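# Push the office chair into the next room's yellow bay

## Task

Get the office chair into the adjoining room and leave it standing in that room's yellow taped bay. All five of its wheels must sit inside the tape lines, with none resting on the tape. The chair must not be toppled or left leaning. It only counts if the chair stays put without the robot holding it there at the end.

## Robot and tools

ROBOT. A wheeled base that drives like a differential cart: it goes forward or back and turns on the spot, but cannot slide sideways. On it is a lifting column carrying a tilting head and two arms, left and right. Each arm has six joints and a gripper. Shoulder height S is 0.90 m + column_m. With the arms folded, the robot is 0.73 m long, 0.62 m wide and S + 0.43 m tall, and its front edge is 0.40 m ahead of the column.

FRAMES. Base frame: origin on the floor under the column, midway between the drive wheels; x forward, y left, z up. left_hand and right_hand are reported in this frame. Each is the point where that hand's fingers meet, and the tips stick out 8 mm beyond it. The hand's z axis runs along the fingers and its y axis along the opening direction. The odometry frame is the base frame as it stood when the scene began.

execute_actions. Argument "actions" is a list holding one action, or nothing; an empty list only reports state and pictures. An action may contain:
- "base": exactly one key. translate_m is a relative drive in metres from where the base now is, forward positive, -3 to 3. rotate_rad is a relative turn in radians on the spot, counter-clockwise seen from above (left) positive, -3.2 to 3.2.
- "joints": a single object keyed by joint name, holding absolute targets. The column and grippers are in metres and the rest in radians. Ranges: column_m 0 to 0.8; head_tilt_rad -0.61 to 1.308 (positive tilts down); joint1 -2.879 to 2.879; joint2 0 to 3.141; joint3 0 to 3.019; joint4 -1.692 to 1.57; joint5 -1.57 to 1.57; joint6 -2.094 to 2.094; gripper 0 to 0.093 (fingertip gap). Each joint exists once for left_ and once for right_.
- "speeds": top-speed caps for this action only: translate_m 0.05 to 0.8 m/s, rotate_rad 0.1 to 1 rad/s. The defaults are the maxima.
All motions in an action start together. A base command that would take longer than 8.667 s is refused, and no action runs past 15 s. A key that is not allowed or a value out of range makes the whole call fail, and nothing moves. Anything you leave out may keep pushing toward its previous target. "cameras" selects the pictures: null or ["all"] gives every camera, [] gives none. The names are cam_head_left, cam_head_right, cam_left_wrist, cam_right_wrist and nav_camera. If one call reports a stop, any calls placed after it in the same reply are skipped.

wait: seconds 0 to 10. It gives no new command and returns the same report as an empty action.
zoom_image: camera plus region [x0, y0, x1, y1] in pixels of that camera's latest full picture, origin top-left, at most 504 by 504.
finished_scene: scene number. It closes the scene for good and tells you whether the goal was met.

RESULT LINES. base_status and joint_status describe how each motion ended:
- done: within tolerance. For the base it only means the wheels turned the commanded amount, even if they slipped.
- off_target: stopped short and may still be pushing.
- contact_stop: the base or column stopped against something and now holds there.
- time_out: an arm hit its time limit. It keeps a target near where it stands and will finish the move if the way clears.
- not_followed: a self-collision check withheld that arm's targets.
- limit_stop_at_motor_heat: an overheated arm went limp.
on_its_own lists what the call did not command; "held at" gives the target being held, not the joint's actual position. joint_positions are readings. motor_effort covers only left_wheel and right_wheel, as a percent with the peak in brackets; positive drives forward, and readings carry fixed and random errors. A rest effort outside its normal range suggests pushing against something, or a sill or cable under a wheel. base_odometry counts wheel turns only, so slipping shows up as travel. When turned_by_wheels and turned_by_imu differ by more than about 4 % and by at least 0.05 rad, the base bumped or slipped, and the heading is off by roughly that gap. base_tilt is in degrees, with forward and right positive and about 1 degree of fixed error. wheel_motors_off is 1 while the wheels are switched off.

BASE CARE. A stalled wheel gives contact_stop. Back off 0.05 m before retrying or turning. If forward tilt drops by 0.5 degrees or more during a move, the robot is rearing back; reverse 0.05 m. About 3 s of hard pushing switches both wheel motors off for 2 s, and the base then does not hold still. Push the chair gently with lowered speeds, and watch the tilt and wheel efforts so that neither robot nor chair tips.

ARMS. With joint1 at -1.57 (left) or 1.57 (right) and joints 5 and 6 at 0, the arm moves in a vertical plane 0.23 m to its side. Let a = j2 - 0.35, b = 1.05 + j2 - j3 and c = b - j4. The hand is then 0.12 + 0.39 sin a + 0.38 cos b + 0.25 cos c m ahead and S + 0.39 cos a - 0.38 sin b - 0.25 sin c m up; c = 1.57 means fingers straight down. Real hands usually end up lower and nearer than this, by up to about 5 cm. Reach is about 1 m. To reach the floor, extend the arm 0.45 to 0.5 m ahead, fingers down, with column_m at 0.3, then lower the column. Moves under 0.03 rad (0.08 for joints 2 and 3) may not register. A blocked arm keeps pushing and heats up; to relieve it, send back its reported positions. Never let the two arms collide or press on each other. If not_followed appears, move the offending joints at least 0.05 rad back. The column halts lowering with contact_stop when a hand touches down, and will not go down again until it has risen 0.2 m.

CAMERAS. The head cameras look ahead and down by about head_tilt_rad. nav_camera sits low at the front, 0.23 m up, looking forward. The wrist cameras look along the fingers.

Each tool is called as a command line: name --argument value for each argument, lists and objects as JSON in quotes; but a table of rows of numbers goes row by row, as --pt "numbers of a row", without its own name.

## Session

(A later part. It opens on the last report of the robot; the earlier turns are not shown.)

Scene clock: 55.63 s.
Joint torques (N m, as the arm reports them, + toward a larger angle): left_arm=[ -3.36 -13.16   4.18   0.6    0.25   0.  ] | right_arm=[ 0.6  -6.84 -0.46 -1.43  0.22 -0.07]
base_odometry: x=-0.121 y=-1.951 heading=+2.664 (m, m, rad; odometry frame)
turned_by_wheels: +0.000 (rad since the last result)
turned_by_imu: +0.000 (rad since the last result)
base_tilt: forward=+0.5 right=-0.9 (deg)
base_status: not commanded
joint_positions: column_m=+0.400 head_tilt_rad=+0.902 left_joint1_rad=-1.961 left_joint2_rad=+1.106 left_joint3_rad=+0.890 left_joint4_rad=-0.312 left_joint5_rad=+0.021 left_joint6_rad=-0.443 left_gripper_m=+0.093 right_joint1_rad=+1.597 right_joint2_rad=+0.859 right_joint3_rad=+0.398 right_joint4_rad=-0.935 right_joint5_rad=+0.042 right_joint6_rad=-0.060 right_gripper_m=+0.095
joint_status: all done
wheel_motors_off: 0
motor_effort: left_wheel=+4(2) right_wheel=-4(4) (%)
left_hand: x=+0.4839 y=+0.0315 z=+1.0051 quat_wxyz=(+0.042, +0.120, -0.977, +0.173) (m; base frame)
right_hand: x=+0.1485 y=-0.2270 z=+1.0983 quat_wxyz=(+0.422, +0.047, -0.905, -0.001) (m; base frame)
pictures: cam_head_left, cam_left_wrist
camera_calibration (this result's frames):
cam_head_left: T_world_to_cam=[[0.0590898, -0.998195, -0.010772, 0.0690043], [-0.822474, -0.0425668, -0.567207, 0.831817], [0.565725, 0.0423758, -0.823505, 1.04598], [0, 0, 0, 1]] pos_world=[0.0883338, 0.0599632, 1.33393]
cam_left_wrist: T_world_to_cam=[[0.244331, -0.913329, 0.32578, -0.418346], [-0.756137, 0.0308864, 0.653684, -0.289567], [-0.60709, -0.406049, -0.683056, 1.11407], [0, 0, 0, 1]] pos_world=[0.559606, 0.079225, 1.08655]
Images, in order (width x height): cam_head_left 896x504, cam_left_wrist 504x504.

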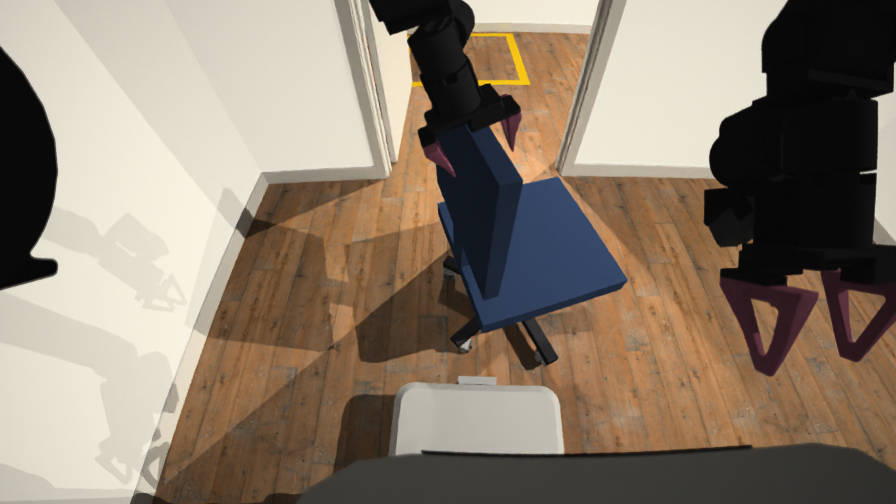

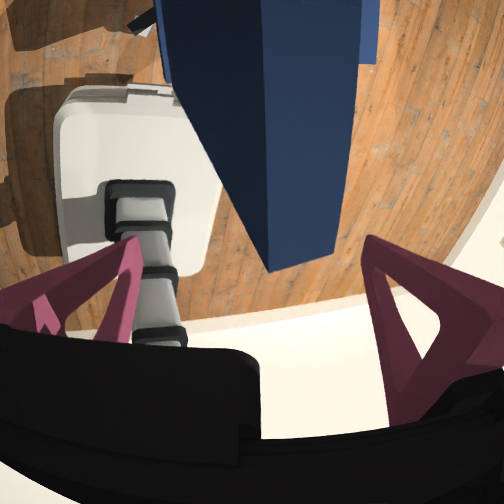

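execute_actions --actions '[{"base":{"translate_m":0.22},"joints":{"column_m":0.45},"speeds":{"translate_m":0.15}}]' --cameras '["cam_head_left","cam_left_wrist"]'

execute_actions --actions '[{"joints":{"column_m":0.36}}]' --cameras '["cam_head_left","cam_left_wrist"]'

Scene clock: 61.80 s.
Joint torques (N m, as the arm reports them, + toward a larger angle): left_arm=[ -3.52 -13.26   4.     0.52   0.25   0.01] | right_arm=[ 0.63 -6.96 -0.67 -1.42  0.22 -0.08]
base_odometry: x=-0.317 y=-1.850 heading=+2.664 (m, m, rad; odometry frame)
turned_by_wheels: +0.000 (rad since the last result)
turned_by_imu: +0.000 (rad since the last result)
base_tilt: forward=+0.5 right=-0.9 (deg)
base_status: done
joint_positions: column_m=+0.450 head_tilt_rad=+0.902 left_joint1_rad=-1.961 left_joint2_rad=+1.105 left_joint3_rad=+0.892 left_joint4_rad=-0.312 left_joint5_rad=+0.021 left_joint6_rad=-0.443 left_gripper_m=+0.093 right_joint1_rad=+1.597 right_joint2_rad=+0.859 right_joint3_rad=+0.401 right_joint4_rad=-0.935 right_joint5_rad=+0.042 right_joint6_rad=-0.060 right_gripper_m=+0.095
joint_status: all done
wheel_motors_off: 0
motor_effort: left_wheel=+2(37) right_wheel=+3(44) (%)
left_hand: x=+0.4855 y=+0.0318 z=+1.0555 quat_wxyz=(+0.041, +0.121, -0.977, +0.173) (m; base frame)
right_hand: x=+0.1503 y=-0.2269 z=+1.1477 quat_wxyz=(+0.421, +0.047, -0.906, -0.001) (m; base frame)
pictures: cam_head_left, cam_left_wrist
camera_calibration (this result's frames):
cam_head_left: T_world_to_cam=[[0.059086, -0.998195, -0.0107927, 0.0695712], [-0.822674, -0.0425668, -0.566918, 0.859683], [0.565435, 0.0423758, -0.823703, 1.08733], [0, 0, 0, 1]] pos_world=[0.0883154, 0.0599632, 1.38376]
cam_left_wrist: T_world_to_cam=[[0.244677, -0.913016, 0.326397, -0.435733], [-0.758021, 0.029784, 0.651549, -0.318093], [-0.604596, -0.406835, -0.684798, 1.15023], [0, 0, 0, 1]] pos_world=[0.560917, 0.0795964, 1.13715]
Images, in order (width x height): cam_head_left 896x504, cam_left_wrist 504x504.

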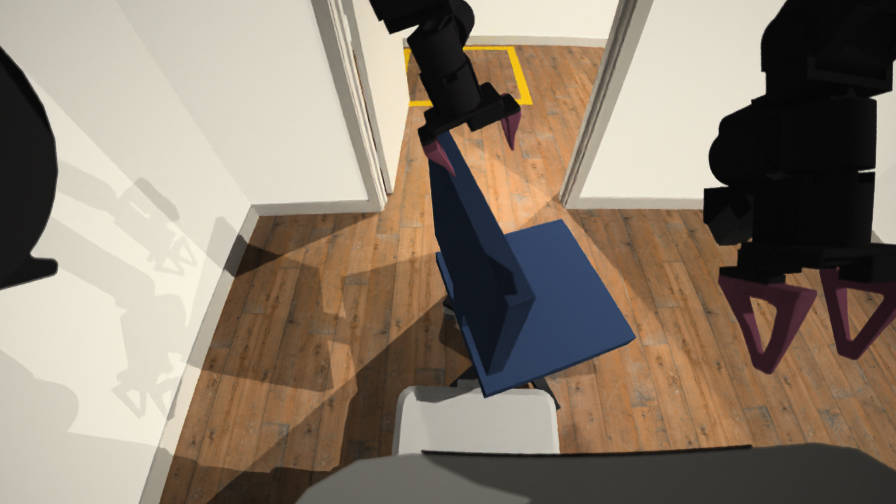

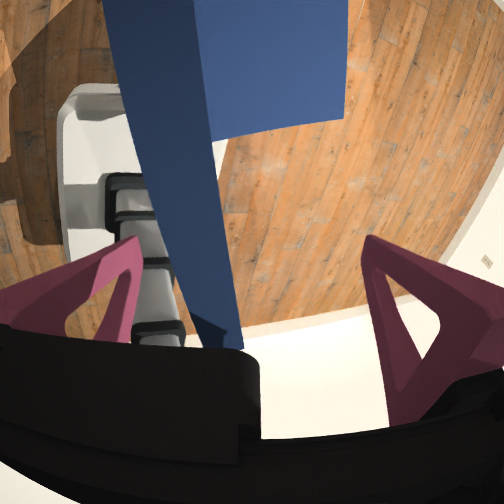

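Scene clock: 63.57 s.
Joint torques (N m, as the arm reports them, + toward a larger angle): left_arm=[ -3.53 -13.28   3.99   0.59   0.25   0.01] | right_arm=[ 0.59 -6.83 -0.67 -1.43  0.22 -0.08]
base_odometry: x=-0.317 y=-1.850 heading=+2.664 (m, m, rad; odometry frame)
turned_by_wheels: +0.000 (rad since the last result)
turned_by_imu: +0.000 (rad since the last result)
base_tilt: forward=+0.5 right=-0.9 (deg)
base_status: not commanded
joint_positions: column_m=+0.360 head_tilt_rad=+0.902 left_joint1_rad=-1.961 left_joint2_rad=+1.105 left_joint3_rad=+0.892 left_joint4_rad=-0.312 left_joint5_rad=+0.021 left_joint6_rad=-0.443 left_gripper_m=+0.093 right_joint1_rad=+1.597 right_joint2_rad=+0.859 right_joint3_rad=+0.401 right_joint4_rad=-0.935 right_joint5_rad=+0.042 right_joint6_rad=-0.060 right_gripper_m=+0.095
joint_status: all done
wheel_motors_off: 0
motor_effort: left_wheel=+0(1) right_wheel=+2(1) (%)
left_hand: x=+0.4855 y=+0.0318 z=+0.9657 quat_wxyz=(+0.041, +0.121, -0.977, +0.173) (m; base frame)
right_hand: x=+0.1503 y=-0.2269 z=+1.0578 quat_wxyz=(+0.421, +0.047, -0.906, -0.001) (m; base frame)
pictures: cam_head_left, cam_left_wrist
camera_calibration (this result's frames):
cam_head_left: T_world_to_cam=[[0.059086, -0.998195, -0.0107927, 0.0686013], [-0.822674, -0.0425668, -0.566918, 0.808739], [0.565435, 0.0423758, -0.823704, 1.01331], [0, 0, 0, 1]] pos_world=[0.0883154, 0.0599632, 1.29389]
cam_left_wrist: T_world_to_cam=[[0.244677, -0.913016, 0.326397, -0.406402], [-0.758021, 0.029784, 0.651549, -0.259544], [-0.604596, -0.406835, -0.684798, 1.08869], [0, 0, 0, 1]] pos_world=[0.560917, 0.0795964, 1.04729]
Images, in order (width x height): cam_head_left 896x504, cam_left_wrist 504x504.

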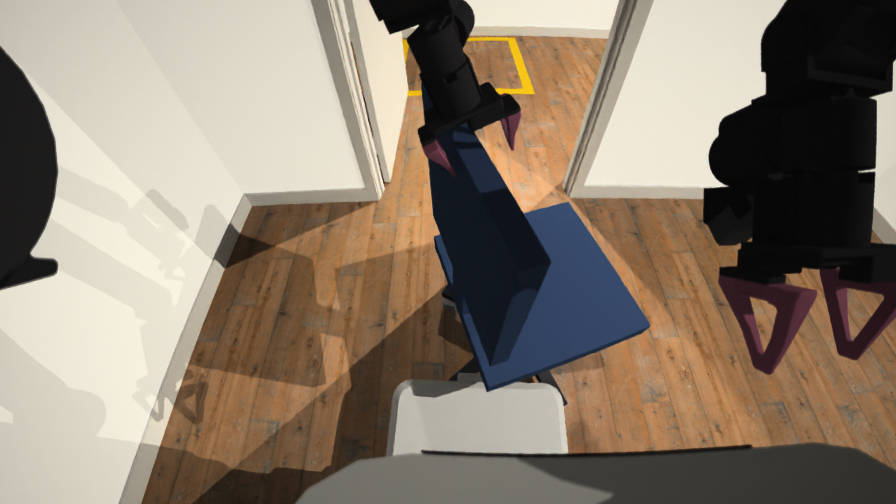

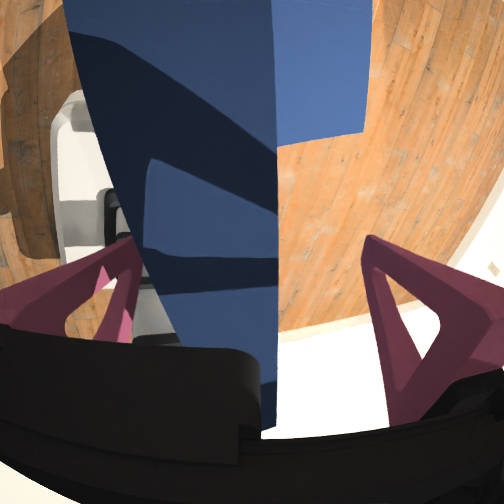

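execute_actions --actions '[{"joints":{"column_m":0.34}}]' --cameras '[]'

execute_actions --actions '[{"joints":{"left_gripper_m":0.0}}]' --cameras '["cam_head_left"]'

Scene clock: 65.53 s.
Joint torques (N m, as the arm reports them, + toward a larger angle): left_arm=[ -3.38 -13.18   4.03   0.59   0.25   0.  ] | right_arm=[ 0.63 -6.7  -0.72 -1.41  0.22 -0.08]
base_odometry: x=-0.317 y=-1.850 heading=+2.664 (m, m, rad; odometry frame)
turned_by_wheels: +0.000 (rad since the last result)
turned_by_imu: +0.000 (rad since the last result)
base_tilt: forward=+0.6 right=-0.9 (deg)
base_status: not commanded
joint_positions: column_m=+0.340 head_tilt_rad=+0.902 left_joint1_rad=-1.961 left_joint2_rad=+1.105 left_joint3_rad=+0.892 left_joint4_rad=-0.312 left_joint5_rad=+0.021 left_joint6_rad=-0.443 left_gripper_m=+0.093 right_joint1_rad=+1.597 right_joint2_rad=+0.859 right_joint3_rad=+0.401 right_joint4_rad=-0.935 right_joint5_rad=+0.042 right_joint6_rad=-0.060 right_gripper_m=+0.095
joint_status: all done
wheel_motors_off: 0
motor_effort: left_wheel=+1(1) right_wheel=+2(4) (%)
left_hand: x=+0.4855 y=+0.0318 z=+0.9457 quat_wxyz=(+0.041, +0.121, -0.977, +0.173) (m; base frame)
right_hand: x=+0.1503 y=-0.2269 z=+1.0378 quat_wxyz=(+0.421, +0.047, -0.906, -0.001) (m; base frame)
pictures: none
No camera images: the call's "cameras" was empty. Leave "cameras" out to get every camera's image.

Scene clock: 66.23 s.
Joint torques (N m, as the arm reports them, + toward a larger angle): left_arm=[ -4.49 -13.11   4.24   0.69   1.88   0.32] | right_arm=[ 0.63 -6.57 -0.7  -1.44  0.22 -0.08]
base_odometry: x=-0.317 y=-1.850 heading=+2.664 (m, m, rad; odometry frame)
turned_by_wheels: +0.000 (rad since the last result)
turned_by_imu: +0.000 (rad since the last result)
base_tilt: forward=+0.5 right=-0.9 (deg)
base_status: not commanded
joint_positions: column_m=+0.340 head_tilt_rad=+0.902 left_joint1_rad=-1.945 left_joint2_rad=+1.103 left_joint3_rad=+0.889 left_joint4_rad=-0.315 left_joint5_rad=-0.016 left_joint6_rad=-0.481 left_gripper_m=+0.050 right_joint1_rad=+1.597 right_joint2_rad=+0.859 right_joint3_rad=+0.401 right_joint4_rad=-0.935 right_joint5_rad=+0.042 right_joint6_rad=-0.060 right_gripper_m=+0.095
joint_status: left_gripper_m off_target (ended at +0.050, target +0.000)
wheel_motors_off: 0
motor_effort: left_wheel=-2(4) right_wheel=+4(7) (%)
left_hand: x=+0.4865 y=+0.0453 z=+0.9414 quat_wxyz=(+0.038, +0.144, -0.978, +0.148) (m; base frame)
right_hand: x=+0.1503 y=-0.2269 z=+1.0378 quat_wxyz=(+0.421, +0.047, -0.906, -0.001) (m; base frame)
pictures: cam_head_left
camera_calibration (this result's frames):
cam_head_left: T_world_to_cam=[[0.059086, -0.998195, -0.0107927, 0.0683854], [-0.822674, -0.0425668, -0.566918, 0.797397], [0.565435, 0.0423758, -0.823703, 0.996827], [0, 0, 0, 1]] pos_world=[0.0883154, 0.0599632, 1.27389]
Images, in order (width x height): cam_head_left 896x504.

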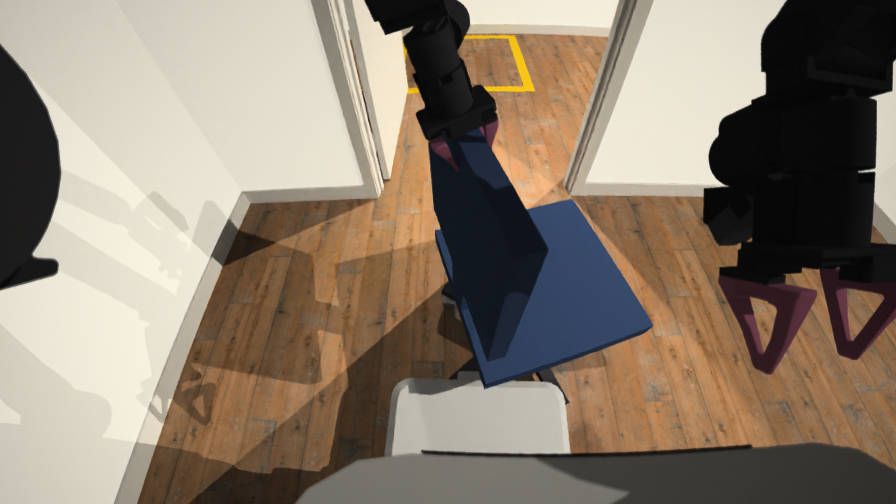

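execute_actions --actions '[{"joints":{"left_joint6_rad":-1.1,"left_joint1_rad":-1.75}}]' --cameras '["cam_head_left","nav_camera"]'

Scene clock: 70.13 s.
Joint torques (N m, as the arm reports them, + toward a larger angle): left_arm=[ -0.03 -10.38   4.33   1.4    0.02  -0.25] | right_arm=[ 0.62 -6.78 -0.72 -1.44  0.22 -0.08]
base_odometry: x=-0.317 y=-1.850 heading=+2.664 (m, m, rad; odometry frame)
turned_by_wheels: +0.000 (rad since the last result)
turned_by_imu: +0.000 (rad since the last result)
base_tilt: forward=+0.4 right=-0.9 (deg)
base_status: not commanded
joint_positions: column_m=+0.340 head_tilt_rad=+0.902 left_joint1_rad=-1.785 left_joint2_rad=+1.063 left_joint3_rad=+0.891 left_joint4_rad=-0.334 left_joint5_rad=+0.022 left_joint6_rad=-1.067 left_gripper_m=+0.043 right_joint1_rad=+1.597 right_joint2_rad=+0.859 right_joint3_rad=+0.401 right_joint4_rad=-0.935 right_joint5_rad=+0.042 right_joint6_rad=-0.060 right_gripper_m=+0.095
joint_status: all done
wheel_motors_off: 0
on_its_own: left_gripper_m moved -0.007 toward your old target +0.000
motor_effort: left_wheel=-6(6) right_wheel=+7(8) (%)
left_hand: x=+0.5067 y=+0.1171 z=+0.9385 quat_wxyz=(+0.046, +0.460, -0.882, +0.094) (m; base frame)
right_hand: x=+0.1503 y=-0.2269 z=+1.0378 quat_wxyz=(+0.421, +0.047, -0.906, -0.001) (m; base frame)
pictures: cam_head_left, nav_camera
camera_calibration (this result's frames):
cam_head_left: T_world_to_cam=[[0.059086, -0.998195, -0.0107927, 0.0683854], [-0.822674, -0.0425668, -0.566918, 0.797397], [0.565435, 0.0423758, -0.823703, 0.996827], [0, 0, 0, 1]] pos_world=[0.0883154, 0.0599632, 1.27389]
Images, in order (width x height): cam_head_left 896x504, nav_camera 896x504.

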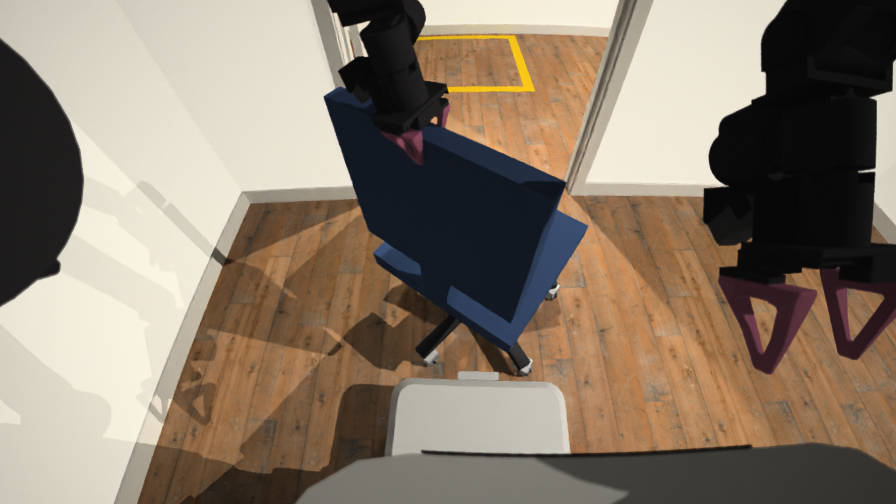

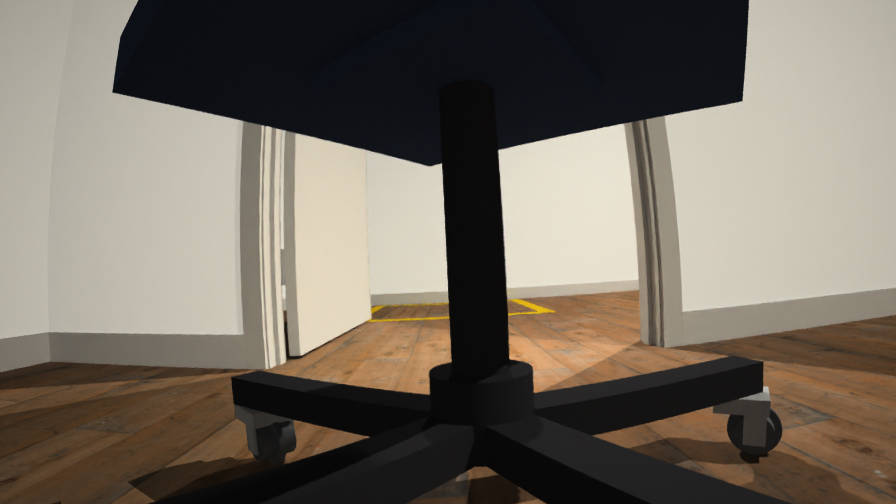

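execute_actions --actions '[{"base":{"translate_m":0.8},"joints":{"left_joint6_rad":-1.5,"left_joint1_rad":-1.75},"speeds":{"translate_m":0.2}}]' --cameras '["cam_head_left","nav_camera"]'

Scene clock: 76.27 s.
Joint torques (N m, as the arm reports them, + toward a larger angle): left_arm=[ -5.48 -11.25   3.49   0.94   1.15   1.71] | right_arm=[ 0.61 -6.82 -0.67 -1.41  0.22 -0.08]
base_odometry: x=-1.027 y=-1.482 heading=+2.664 (m, m, rad; odometry frame)
turned_by_wheels: +0.000 (rad since the last result)
turned_by_imu: +0.002 (rad since the last result)
base_tilt: forward=+0.5 right=-0.9 (deg)
base_status: done
joint_positions: column_m=+0.340 head_tilt_rad=+0.902 left_joint1_rad=-1.712 left_joint2_rad=+1.069 left_joint3_rad=+0.900 left_joint4_rad=-0.323 left_joint5_rad=-0.005 left_joint6_rad=-1.693 left_gripper_m=+0.040 right_joint1_rad=+1.597 right_joint2_rad=+0.859 right_joint3_rad=+0.400 right_joint4_rad=-0.935 right_joint5_rad=+0.042 right_joint6_rad=-0.060 right_gripper_m=+0.095
joint_status: left_joint6_rad off_target (ended at -1.693, target -1.500); the others done
wheel_motors_off: 0
motor_effort: left_wheel=+0(29) right_wheel=-2(29) (%)
left_hand: x=+0.5166 y=+0.1562 z=+0.9310 quat_wxyz=(+0.034, +0.725, -0.686, +0.051) (m; base frame)
right_hand: x=+0.1497 y=-0.2270 z=+1.0380 quat_wxyz=(+0.421, +0.047, -0.906, -0.001) (m; base frame)
pictures: cam_head_left, nav_camera
camera_calibration (this result's frames):
cam_head_left: T_world_to_cam=[[0.0590859, -0.998195, -0.0107933, 0.0683861], [-0.822679, -0.0425668, -0.566911, 0.797387], [0.565428, 0.0423758, -0.823709, 0.996834], [0, 0, 0, 1]] pos_world=[0.088315, 0.0599632, 1.27389]
Images, in order (width x height): cam_head_left 896x504, nav_camera 896x504.

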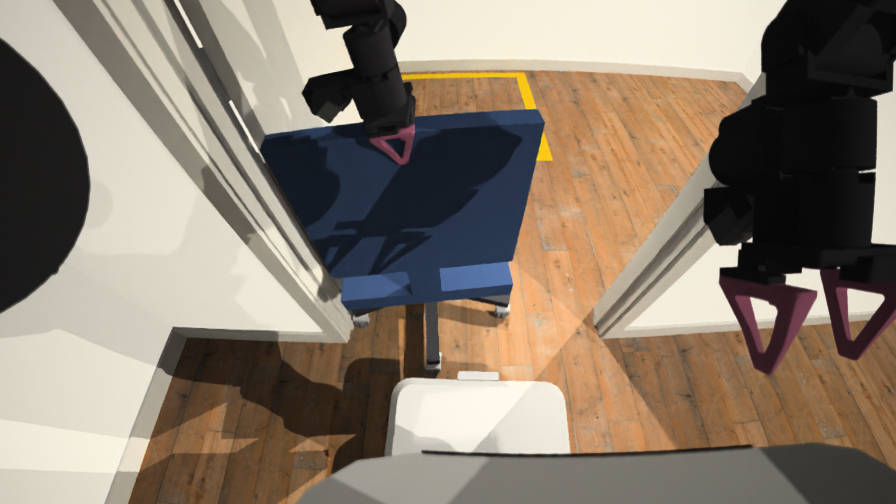

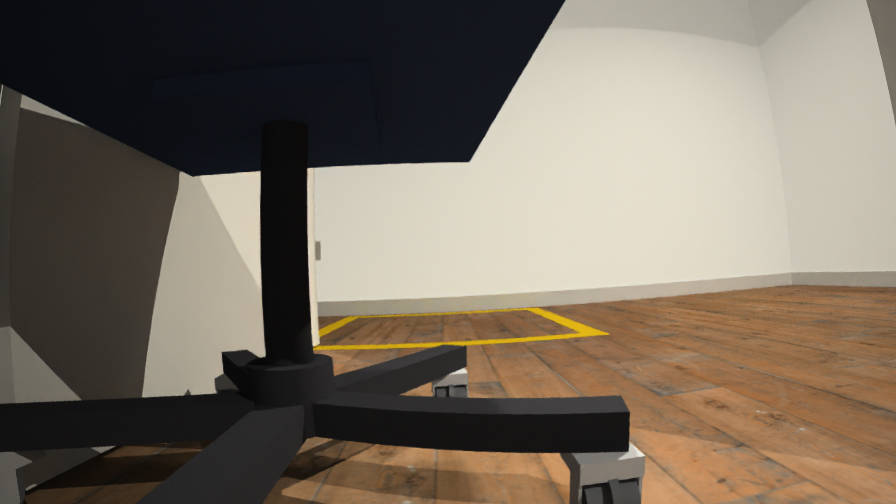

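execute_actions --actions '[{"joints":{"left_joint1_rad":-1.98,"left_joint6_rad":-1.6}}]' --cameras '["nav_camera"]'

execute_actions --actions '[{"base":{"translate_m":0.5},"speeds":{"translate_m":0.15}}]' --cameras '["cam_head_left","nav_camera"]'

Scene clock: 80.50 s.
Joint torques (N m, as the arm reports them, + toward a larger angle): left_arm=[-11.22 -13.73   2.2   -0.54   2.23   1.32] | right_arm=[ 0.65 -6.79 -0.6  -1.43  0.22 -0.08]
base_odometry: x=-1.027 y=-1.482 heading=+2.664 (m, m, rad; odometry frame)
turned_by_wheels: +0.000 (rad since the last result)
turned_by_imu: +0.000 (rad since the last result)
base_tilt: forward=+0.5 right=-0.9 (deg)
base_status: not commanded
joint_positions: column_m=+0.340 head_tilt_rad=+0.902 left_joint1_rad=-1.891 left_joint2_rad=+1.106 left_joint3_rad=+0.912 left_joint4_rad=-0.279 left_joint5_rad=-0.026 left_joint6_rad=-1.749 left_gripper_m=+0.041 right_joint1_rad=+1.597 right_joint2_rad=+0.859 right_joint3_rad=+0.400 right_joint4_rad=-0.935 right_joint5_rad=+0.042 right_joint6_rad=-0.060 right_gripper_m=+0.095
joint_status: left_joint1_rad time_out (moved -0.179 of -0.268); left_joint6_rad time_out (moved -0.056 of +0.093)
wheel_motors_off: 0
on_its_own: left_joint1_rad reads -1.891 and still pushes toward -1.980 since a time_out; left_joint6_rad reads -1.749 and still pushes toward -1.600 since a time_out
motor_effort: left_wheel=+1(1) right_wheel=-6(5) (%)
left_hand: x=+0.5130 y=+0.0695 z=+0.9356 quat_wxyz=(+0.081, +0.710, -0.692, +0.101) (m; base frame)
right_hand: x=+0.1497 y=-0.2270 z=+1.0380 quat_wxyz=(+0.421, +0.047, -0.906, -0.001) (m; base frame)
pictures: nav_camera
Images, in order (width x height): nav_camera 896x504.

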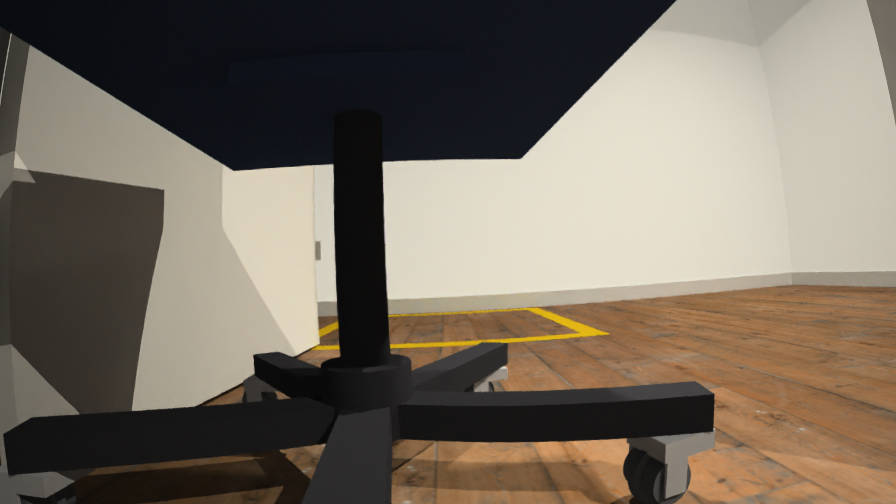

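not run: a stop came earlier in this reply.

execute_actions --actions '[{"base":{"translate_m":0.7},"speeds":{"translate_m":0.18}}]' --cameras '["cam_head_left","nav_camera"]'

Scene clock: 86.00 s.
Joint torques (N m, as the arm reports them, + toward a larger angle): left_arm=[ -2.61 -14.45   6.77   0.91   1.79  -1.5 ] | right_arm=[ 0.58 -6.8  -0.56 -1.38  0.22 -0.08]
base_odometry: x=-1.649 y=-1.161 heading=+2.664 (m, m, rad; odometry frame)
turned_by_wheels: -0.001 (rad since the last result)
turned_by_imu: +0.000 (rad since the last result)
base_tilt: forward=+0.6 right=-0.9 (deg)
base_status: done
joint_positions: column_m=+0.340 head_tilt_rad=+0.902 left_joint1_rad=-2.005 left_joint2_rad=+1.132 left_joint3_rad=+0.854 left_joint4_rad=-0.325 left_joint5_rad=-0.014 left_joint6_rad=-1.422 left_gripper_m=+0.039 right_joint1_rad=+1.597 right_joint2_rad=+0.859 right_joint3_rad=+0.400 right_joint4_rad=-0.935 right_joint5_rad=+0.042 right_joint6_rad=-0.060 right_gripper_m=+0.095
joint_status: not commanded
wheel_motors_off: 0
on_its_own: left_joint6_rad reads -1.422 and still pushes toward -1.600 since a time_out; left_joint1_rad moved -0.114 to your old target -1.980
motor_effort: left_wheel=-1(36) right_wheel=+2(31) (%)
left_hand: x=+0.4472 y=+0.0196 z=+0.9376 quat_wxyz=(+0.143, +0.550, -0.816, +0.108) (m; base frame)
right_hand: x=+0.1497 y=-0.2270 z=+1.0380 quat_wxyz=(+0.421, +0.047, -0.906, -0.001) (m; base frame)
pictures: cam_head_left, nav_camera
camera_calibration (this result's frames):
cam_head_left: T_world_to_cam=[[0.0590857, -0.998195, -0.0107944, 0.0683876], [-0.82269, -0.0425668, -0.566895, 0.797367], [0.565412, 0.0423758, -0.823719, 0.996849], [0, 0, 0, 1]] pos_world=[0.088314, 0.0599632, 1.27389]
Images, in order (width x height): cam_head_left 896x504, nav_camera 896x504.

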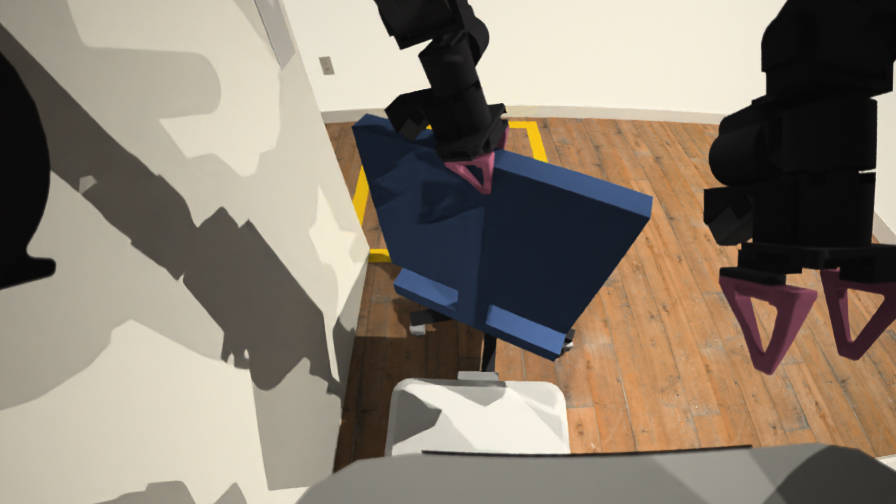

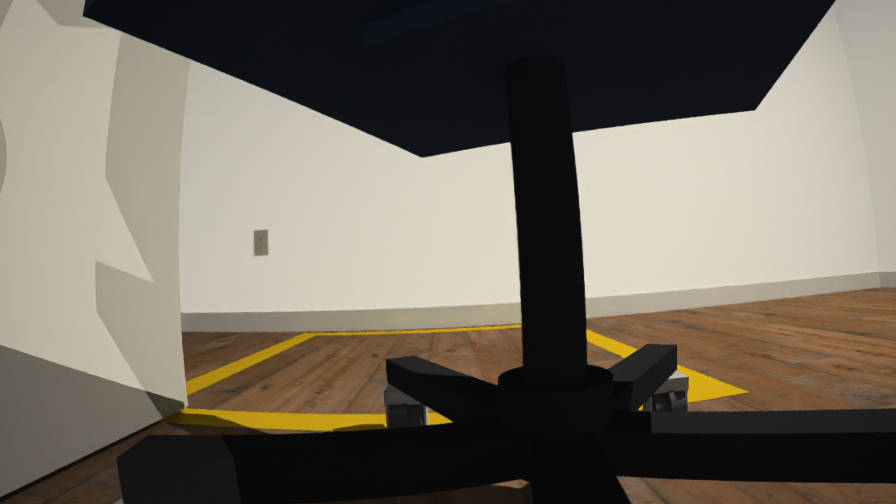

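execute_actions --actions '[{"base":{"translate_m":0.4},"joints":{"left_joint1_rad":-1.8,"left_joint6_rad":-1.65,"left_joint2_rad":1.1,"left_joint3_rad":0.9},"speeds":{"translate_m":0.15}}]' --cameras '["cam_head_left","nav_camera"]'

Scene clock: 93.73 s.
Joint torques (N m, as the arm reports them, + toward a larger angle): left_arm=[ -0.77 -12.46   3.75   0.83  -0.73  -0.35] | right_arm=[ 0.63 -6.83 -0.52 -1.41  0.22 -0.08]
base_odometry: x=-2.004 y=-0.977 heading=+2.664 (m, m, rad; odometry frame)
turned_by_wheels: +0.000 (rad since the last result)
turned_by_imu: +0.000 (rad since the last result)
base_tilt: forward=+0.5 right=-0.9 (deg)
base_status: done
joint_positions: column_m=+0.340 head_tilt_rad=+0.902 left_joint1_rad=-1.830 left_joint2_rad=+1.089 left_joint3_rad=+0.896 left_joint4_rad=-0.321 left_joint5_rad=+0.040 left_joint6_rad=-1.606 left_gripper_m=+0.039 right_joint1_rad=+1.597 right_joint2_rad=+0.859 right_joint3_rad=+0.399 right_joint4_rad=-0.935 right_joint5_rad=+0.042 right_joint6_rad=-0.060 right_gripper_m=+0.095
joint_status: left_joint6_rad time_out (moved -0.184 of -0.228); the others done
wheel_motors_off: 0
on_its_own: left_joint6_rad reads -1.606 and still pushes toward -1.650 since a time_out
motor_effort: left_wheel=-3(46) right_wheel=+0(46) (%)
left_hand: x=+0.5011 y=+0.0908 z=+0.9346 quat_wxyz=(+0.093, +0.667, -0.733, +0.094) (m; base frame)
right_hand: x=+0.1492 y=-0.2270 z=+1.0381 quat_wxyz=(+0.421, +0.047, -0.906, -0.001) (m; base frame)
pictures: cam_head_left, nav_camera
camera_calibration (this result's frames):
cam_head_left: T_world_to_cam=[[0.0590856, -0.998195, -0.0107949, 0.0683884], [-0.822695, -0.0425668, -0.566887, 0.797357], [0.565404, 0.0423758, -0.823725, 0.996857], [0, 0, 0, 1]] pos_world=[0.0883135, 0.0599632, 1.27389]
Images, in order (width x height): cam_head_left 896x504, nav_camera 896x504.

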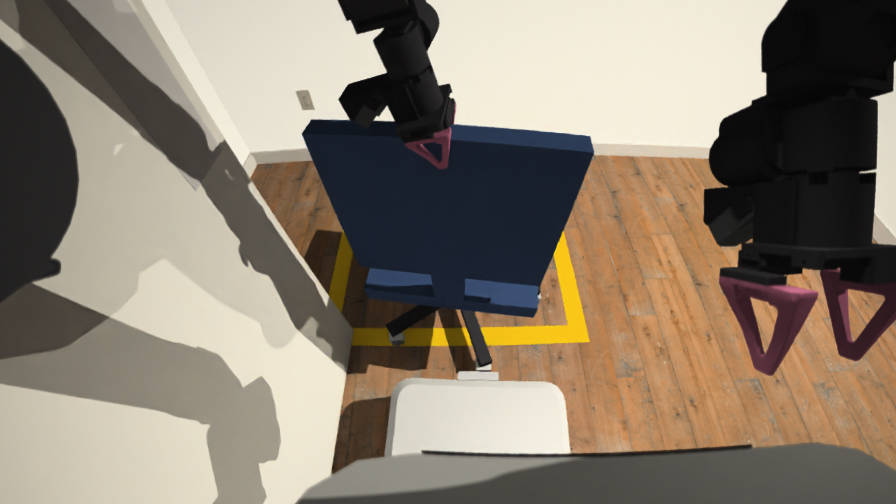

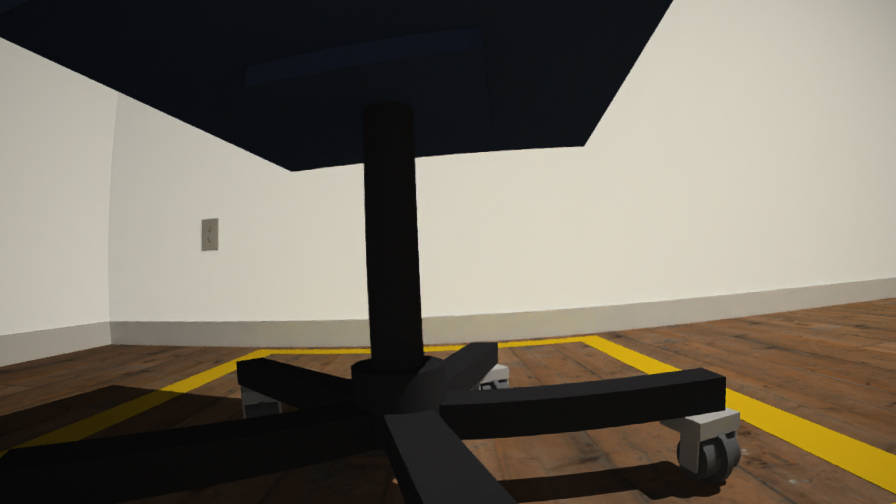

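execute_actions --actions '[{"base":{"translate_m":0.24},"joints":{"left_joint1_rad":-1.76},"speeds":{"translate_m":0.12}}]' --cameras '["nav_camera"]'

execute_actions --actions '[{"joints":{"left_gripper_m":0.093}}]' --cameras '[]'

execute_actions --actions '[{"joints":{"column_m":0.52}}]' --cameras '[]'

execute_actions --actions '[{"base":{"translate_m":-0.3}}]' --cameras '["cam_head_left","cam_head_right","nav_camera"]'

Scene clock: 98.47 s.
Joint torques (N m, as the arm reports them, + toward a larger angle): left_arm=[ -2.15 -11.12   4.32   0.83  -0.1    0.5 ] | right_arm=[ 0.6  -6.78 -0.56 -1.45  0.22 -0.08]
base_odometry: x=-2.217 y=-0.866 heading=+2.664 (m, m, rad; odometry frame)
turned_by_wheels: +0.000 (rad since the last result)
turned_by_imu: +0.000 (rad since the last result)
base_tilt: forward=+0.5 right=-0.9 (deg)
base_status: done
joint_positions: column_m=+0.340 head_tilt_rad=+0.902 left_joint1_rad=-1.768 left_joint2_rad=+1.072 left_joint3_rad=+0.890 left_joint4_rad=-0.320 left_joint5_rad=+0.025 left_joint6_rad=-1.703 left_gripper_m=+0.039 right_joint1_rad=+1.597 right_joint2_rad=+0.859 right_joint3_rad=+0.400 right_joint4_rad=-0.935 right_joint5_rad=+0.042 right_joint6_rad=-0.060 right_gripper_m=+0.095
joint_status: all done
wheel_motors_off: 0
on_its_own: left_joint6_rad reads -1.703 and still pushes toward -1.650 since a time_out
motor_effort: left_wheel=+1(33) right_wheel=+0(28) (%)
left_hand: x=+0.5070 y=+0.1240 z=+0.9335 quat_wxyz=(+0.067, +0.716, -0.691, +0.072) (m; base frame)
right_hand: x=+0.1494 y=-0.2270 z=+1.0381 quat_wxyz=(+0.421, +0.047, -0.906, -0.001) (m; base frame)
pictures: nav_camera
Images, in order (width x height): nav_camera 896x504.

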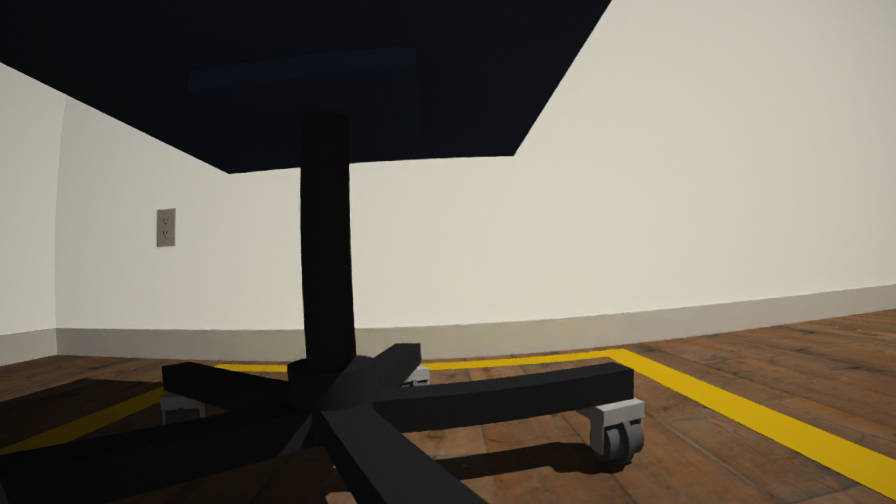

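Scene clock: 99.33 s.
Joint torques (N m, as the arm reports them, + toward a larger angle): left_arm=[ -2.31 -11.88   4.26   0.63  -0.1    0.09] | right_arm=[ 0.63 -6.78 -0.56 -1.42  0.22 -0.08]
base_odometry: x=-2.217 y=-0.866 heading=+2.664 (m, m, rad; odometry frame)
turned_by_wheels: +0.000 (rad since the last result)
turned_by_imu: +0.000 (rad since the last result)
base_tilt: forward=+0.4 right=-0.9 (deg)
base_status: not commanded
joint_positions: column_m=+0.340 head_tilt_rad=+0.902 left_joint1_rad=-1.768 left_joint2_rad=+1.081 left_joint3_rad=+0.890 left_joint4_rad=-0.315 left_joint5_rad=+0.025 left_joint6_rad=-1.658 left_gripper_m=+0.093 right_joint1_rad=+1.597 right_joint2_rad=+0.859 right_joint3_rad=+0.400 right_joint4_rad=-0.935 right_joint5_rad=+0.042 right_joint6_rad=-0.060 right_gripper_m=+0.095
joint_status: all done
wheel_motors_off: 0
on_its_own: left_joint6_rad moved +0.045 to your old target -1.650
motor_effort: left_wheel=+0(0) right_wheel=-1(0) (%)
left_hand: x=+0.5053 y=+0.1237 z=+0.9300 quat_wxyz=(+0.067, +0.700, -0.707, +0.072) (m; base frame)
right_hand: x=+0.1494 y=-0.2270 z=+1.0381 quat_wxyz=(+0.421, +0.047, -0.906, -0.001) (m; base frame)
pictures: none
No camera images: the call's "cameras" was empty. Leave "cameras" out to get every camera's image.

Scene clock: 102.27 s.
Joint torques (N m, as the arm reports them, + toward a larger angle): left_arm=[ -2.02 -12.06   4.17   0.65  -0.1    0.1 ] | right_arm=[ 0.61 -6.76 -0.52 -1.43  0.22 -0.08]
base_odometry: x=-2.217 y=-0.866 heading=+2.664 (m, m, rad; odometry frame)
turned_by_wheels: +0.000 (rad since the last result)
turned_by_imu: +0.000 (rad since the last result)
base_tilt: forward=+0.5 right=-0.9 (deg)
base_status: not commanded
joint_positions: column_m=+0.520 head_tilt_rad=+0.902 left_joint1_rad=-1.768 left_joint2_rad=+1.083 left_joint3_rad=+0.890 left_joint4_rad=-0.315 left_joint5_rad=+0.025 left_joint6_rad=-1.658 left_gripper_m=+0.093 right_joint1_rad=+1.597 right_joint2_rad=+0.859 right_joint3_rad=+0.400 right_joint4_rad=-0.935 right_joint5_rad=+0.042 right_joint6_rad=-0.060 right_gripper_m=+0.095
joint_status: all done
wheel_motors_off: 0
motor_effort: left_wheel=-1(2) right_wheel=+0(1) (%)
left_hand: x=+0.5046 y=+0.1236 z=+1.1089 quat_wxyz=(+0.068, +0.700, -0.708, +0.071) (m; base frame)
right_hand: x=+0.1494 y=-0.2270 z=+1.2179 quat_wxyz=(+0.421, +0.047, -0.906, -0.001) (m; base frame)
pictures: none
No camera images: the call's "cameras" was empty. Leave "cameras" out to get every camera's image.

Scene clock: 104.40 s.
Joint torques (N m, as the arm reports them, + toward a larger angle): left_arm=[ -2.16 -12.13   4.19   0.56  -0.11   0.09] | right_arm=[ 0.61 -6.73 -0.34 -1.38  0.22 -0.08]
base_odometry: x=-1.951 y=-1.004 heading=+2.664 (m, m, rad; odometry frame)
turned_by_wheels: +0.001 (rad since the last result)
turned_by_imu: +0.000 (rad since the last result)
base_tilt: forward=+0.5 right=-0.9 (deg)
base_status: done
joint_positions: column_m=+0.520 head_tilt_rad=+0.902 left_joint1_rad=-1.768 left_joint2_rad=+1.085 left_joint3_rad=+0.890 left_joint4_rad=-0.312 left_joint5_rad=+0.025 left_joint6_rad=-1.657 left_gripper_m=+0.093 right_joint1_rad=+1.597 right_joint2_rad=+0.859 right_joint3_rad=+0.397 right_joint4_rad=-0.935 right_joint5_rad=+0.042 right_joint6_rad=-0.060 right_gripper_m=+0.095
joint_status: not commanded
wheel_motors_off: 0
motor_effort: left_wheel=-1(39) right_wheel=-2(25) (%)
left_hand: x=+0.5049 y=+0.1234 z=+1.1083 quat_wxyz=(+0.067, +0.700, -0.708, +0.072) (m; base frame)
right_hand: x=+0.1482 y=-0.2270 z=+1.2183 quat_wxyz=(+0.422, +0.047, -0.905, -0.001) (m; base frame)
pictures: cam_head_left, cam_head_right, nav_camera
camera_calibration (this result's frames):
cam_head_left: T_world_to_cam=[[0.0590848, -0.998195, -0.0107996, 0.0703369], [-0.822739, -0.0425668, -0.566823, 0.899221], [0.56534, 0.0423758, -0.823769, 1.14508], [0, 0, 0, 1]] pos_world=[0.0883094, 0.0599632, 1.45374]
cam_head_right: T_world_to_cam=[[0.0366322, -0.99918, -0.0172498, -0.0491304], [-0.807981, -0.0194559, -0.588887, 0.930005], [0.588068, 0.0355097, -0.808031, 1.11539], [0, 0, 0, 1]] pos_world=[0.0973019, -0.0706032, 1.44809]
Images, in order (width x height): cam_head_left 896x504, cam_head_right 896x504, nav_camera 896x504.

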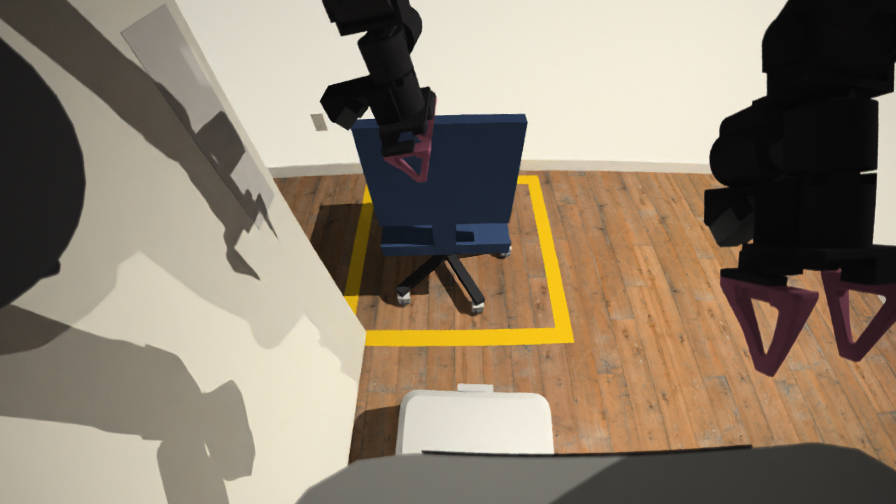

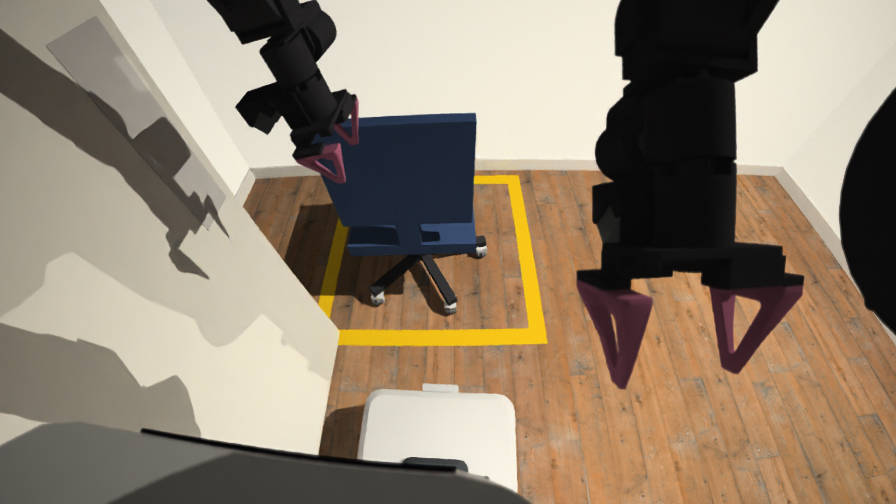

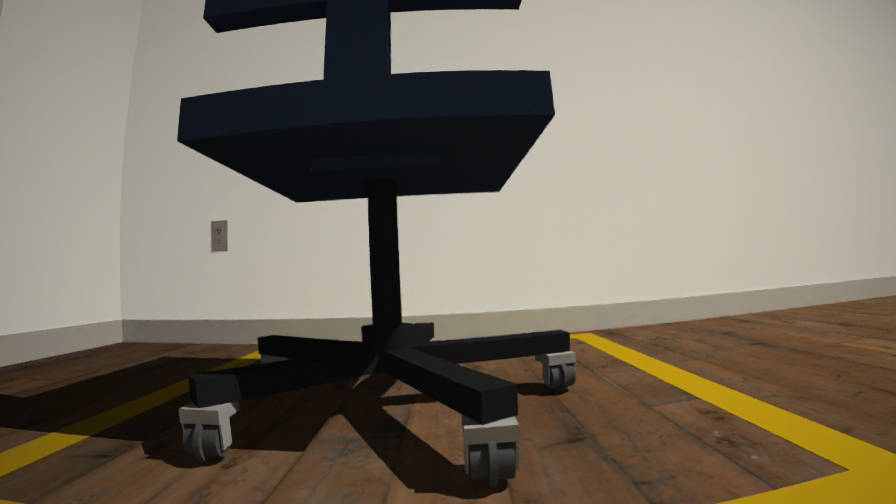

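finished_scene --scene 2

The scene is finished: the task was done.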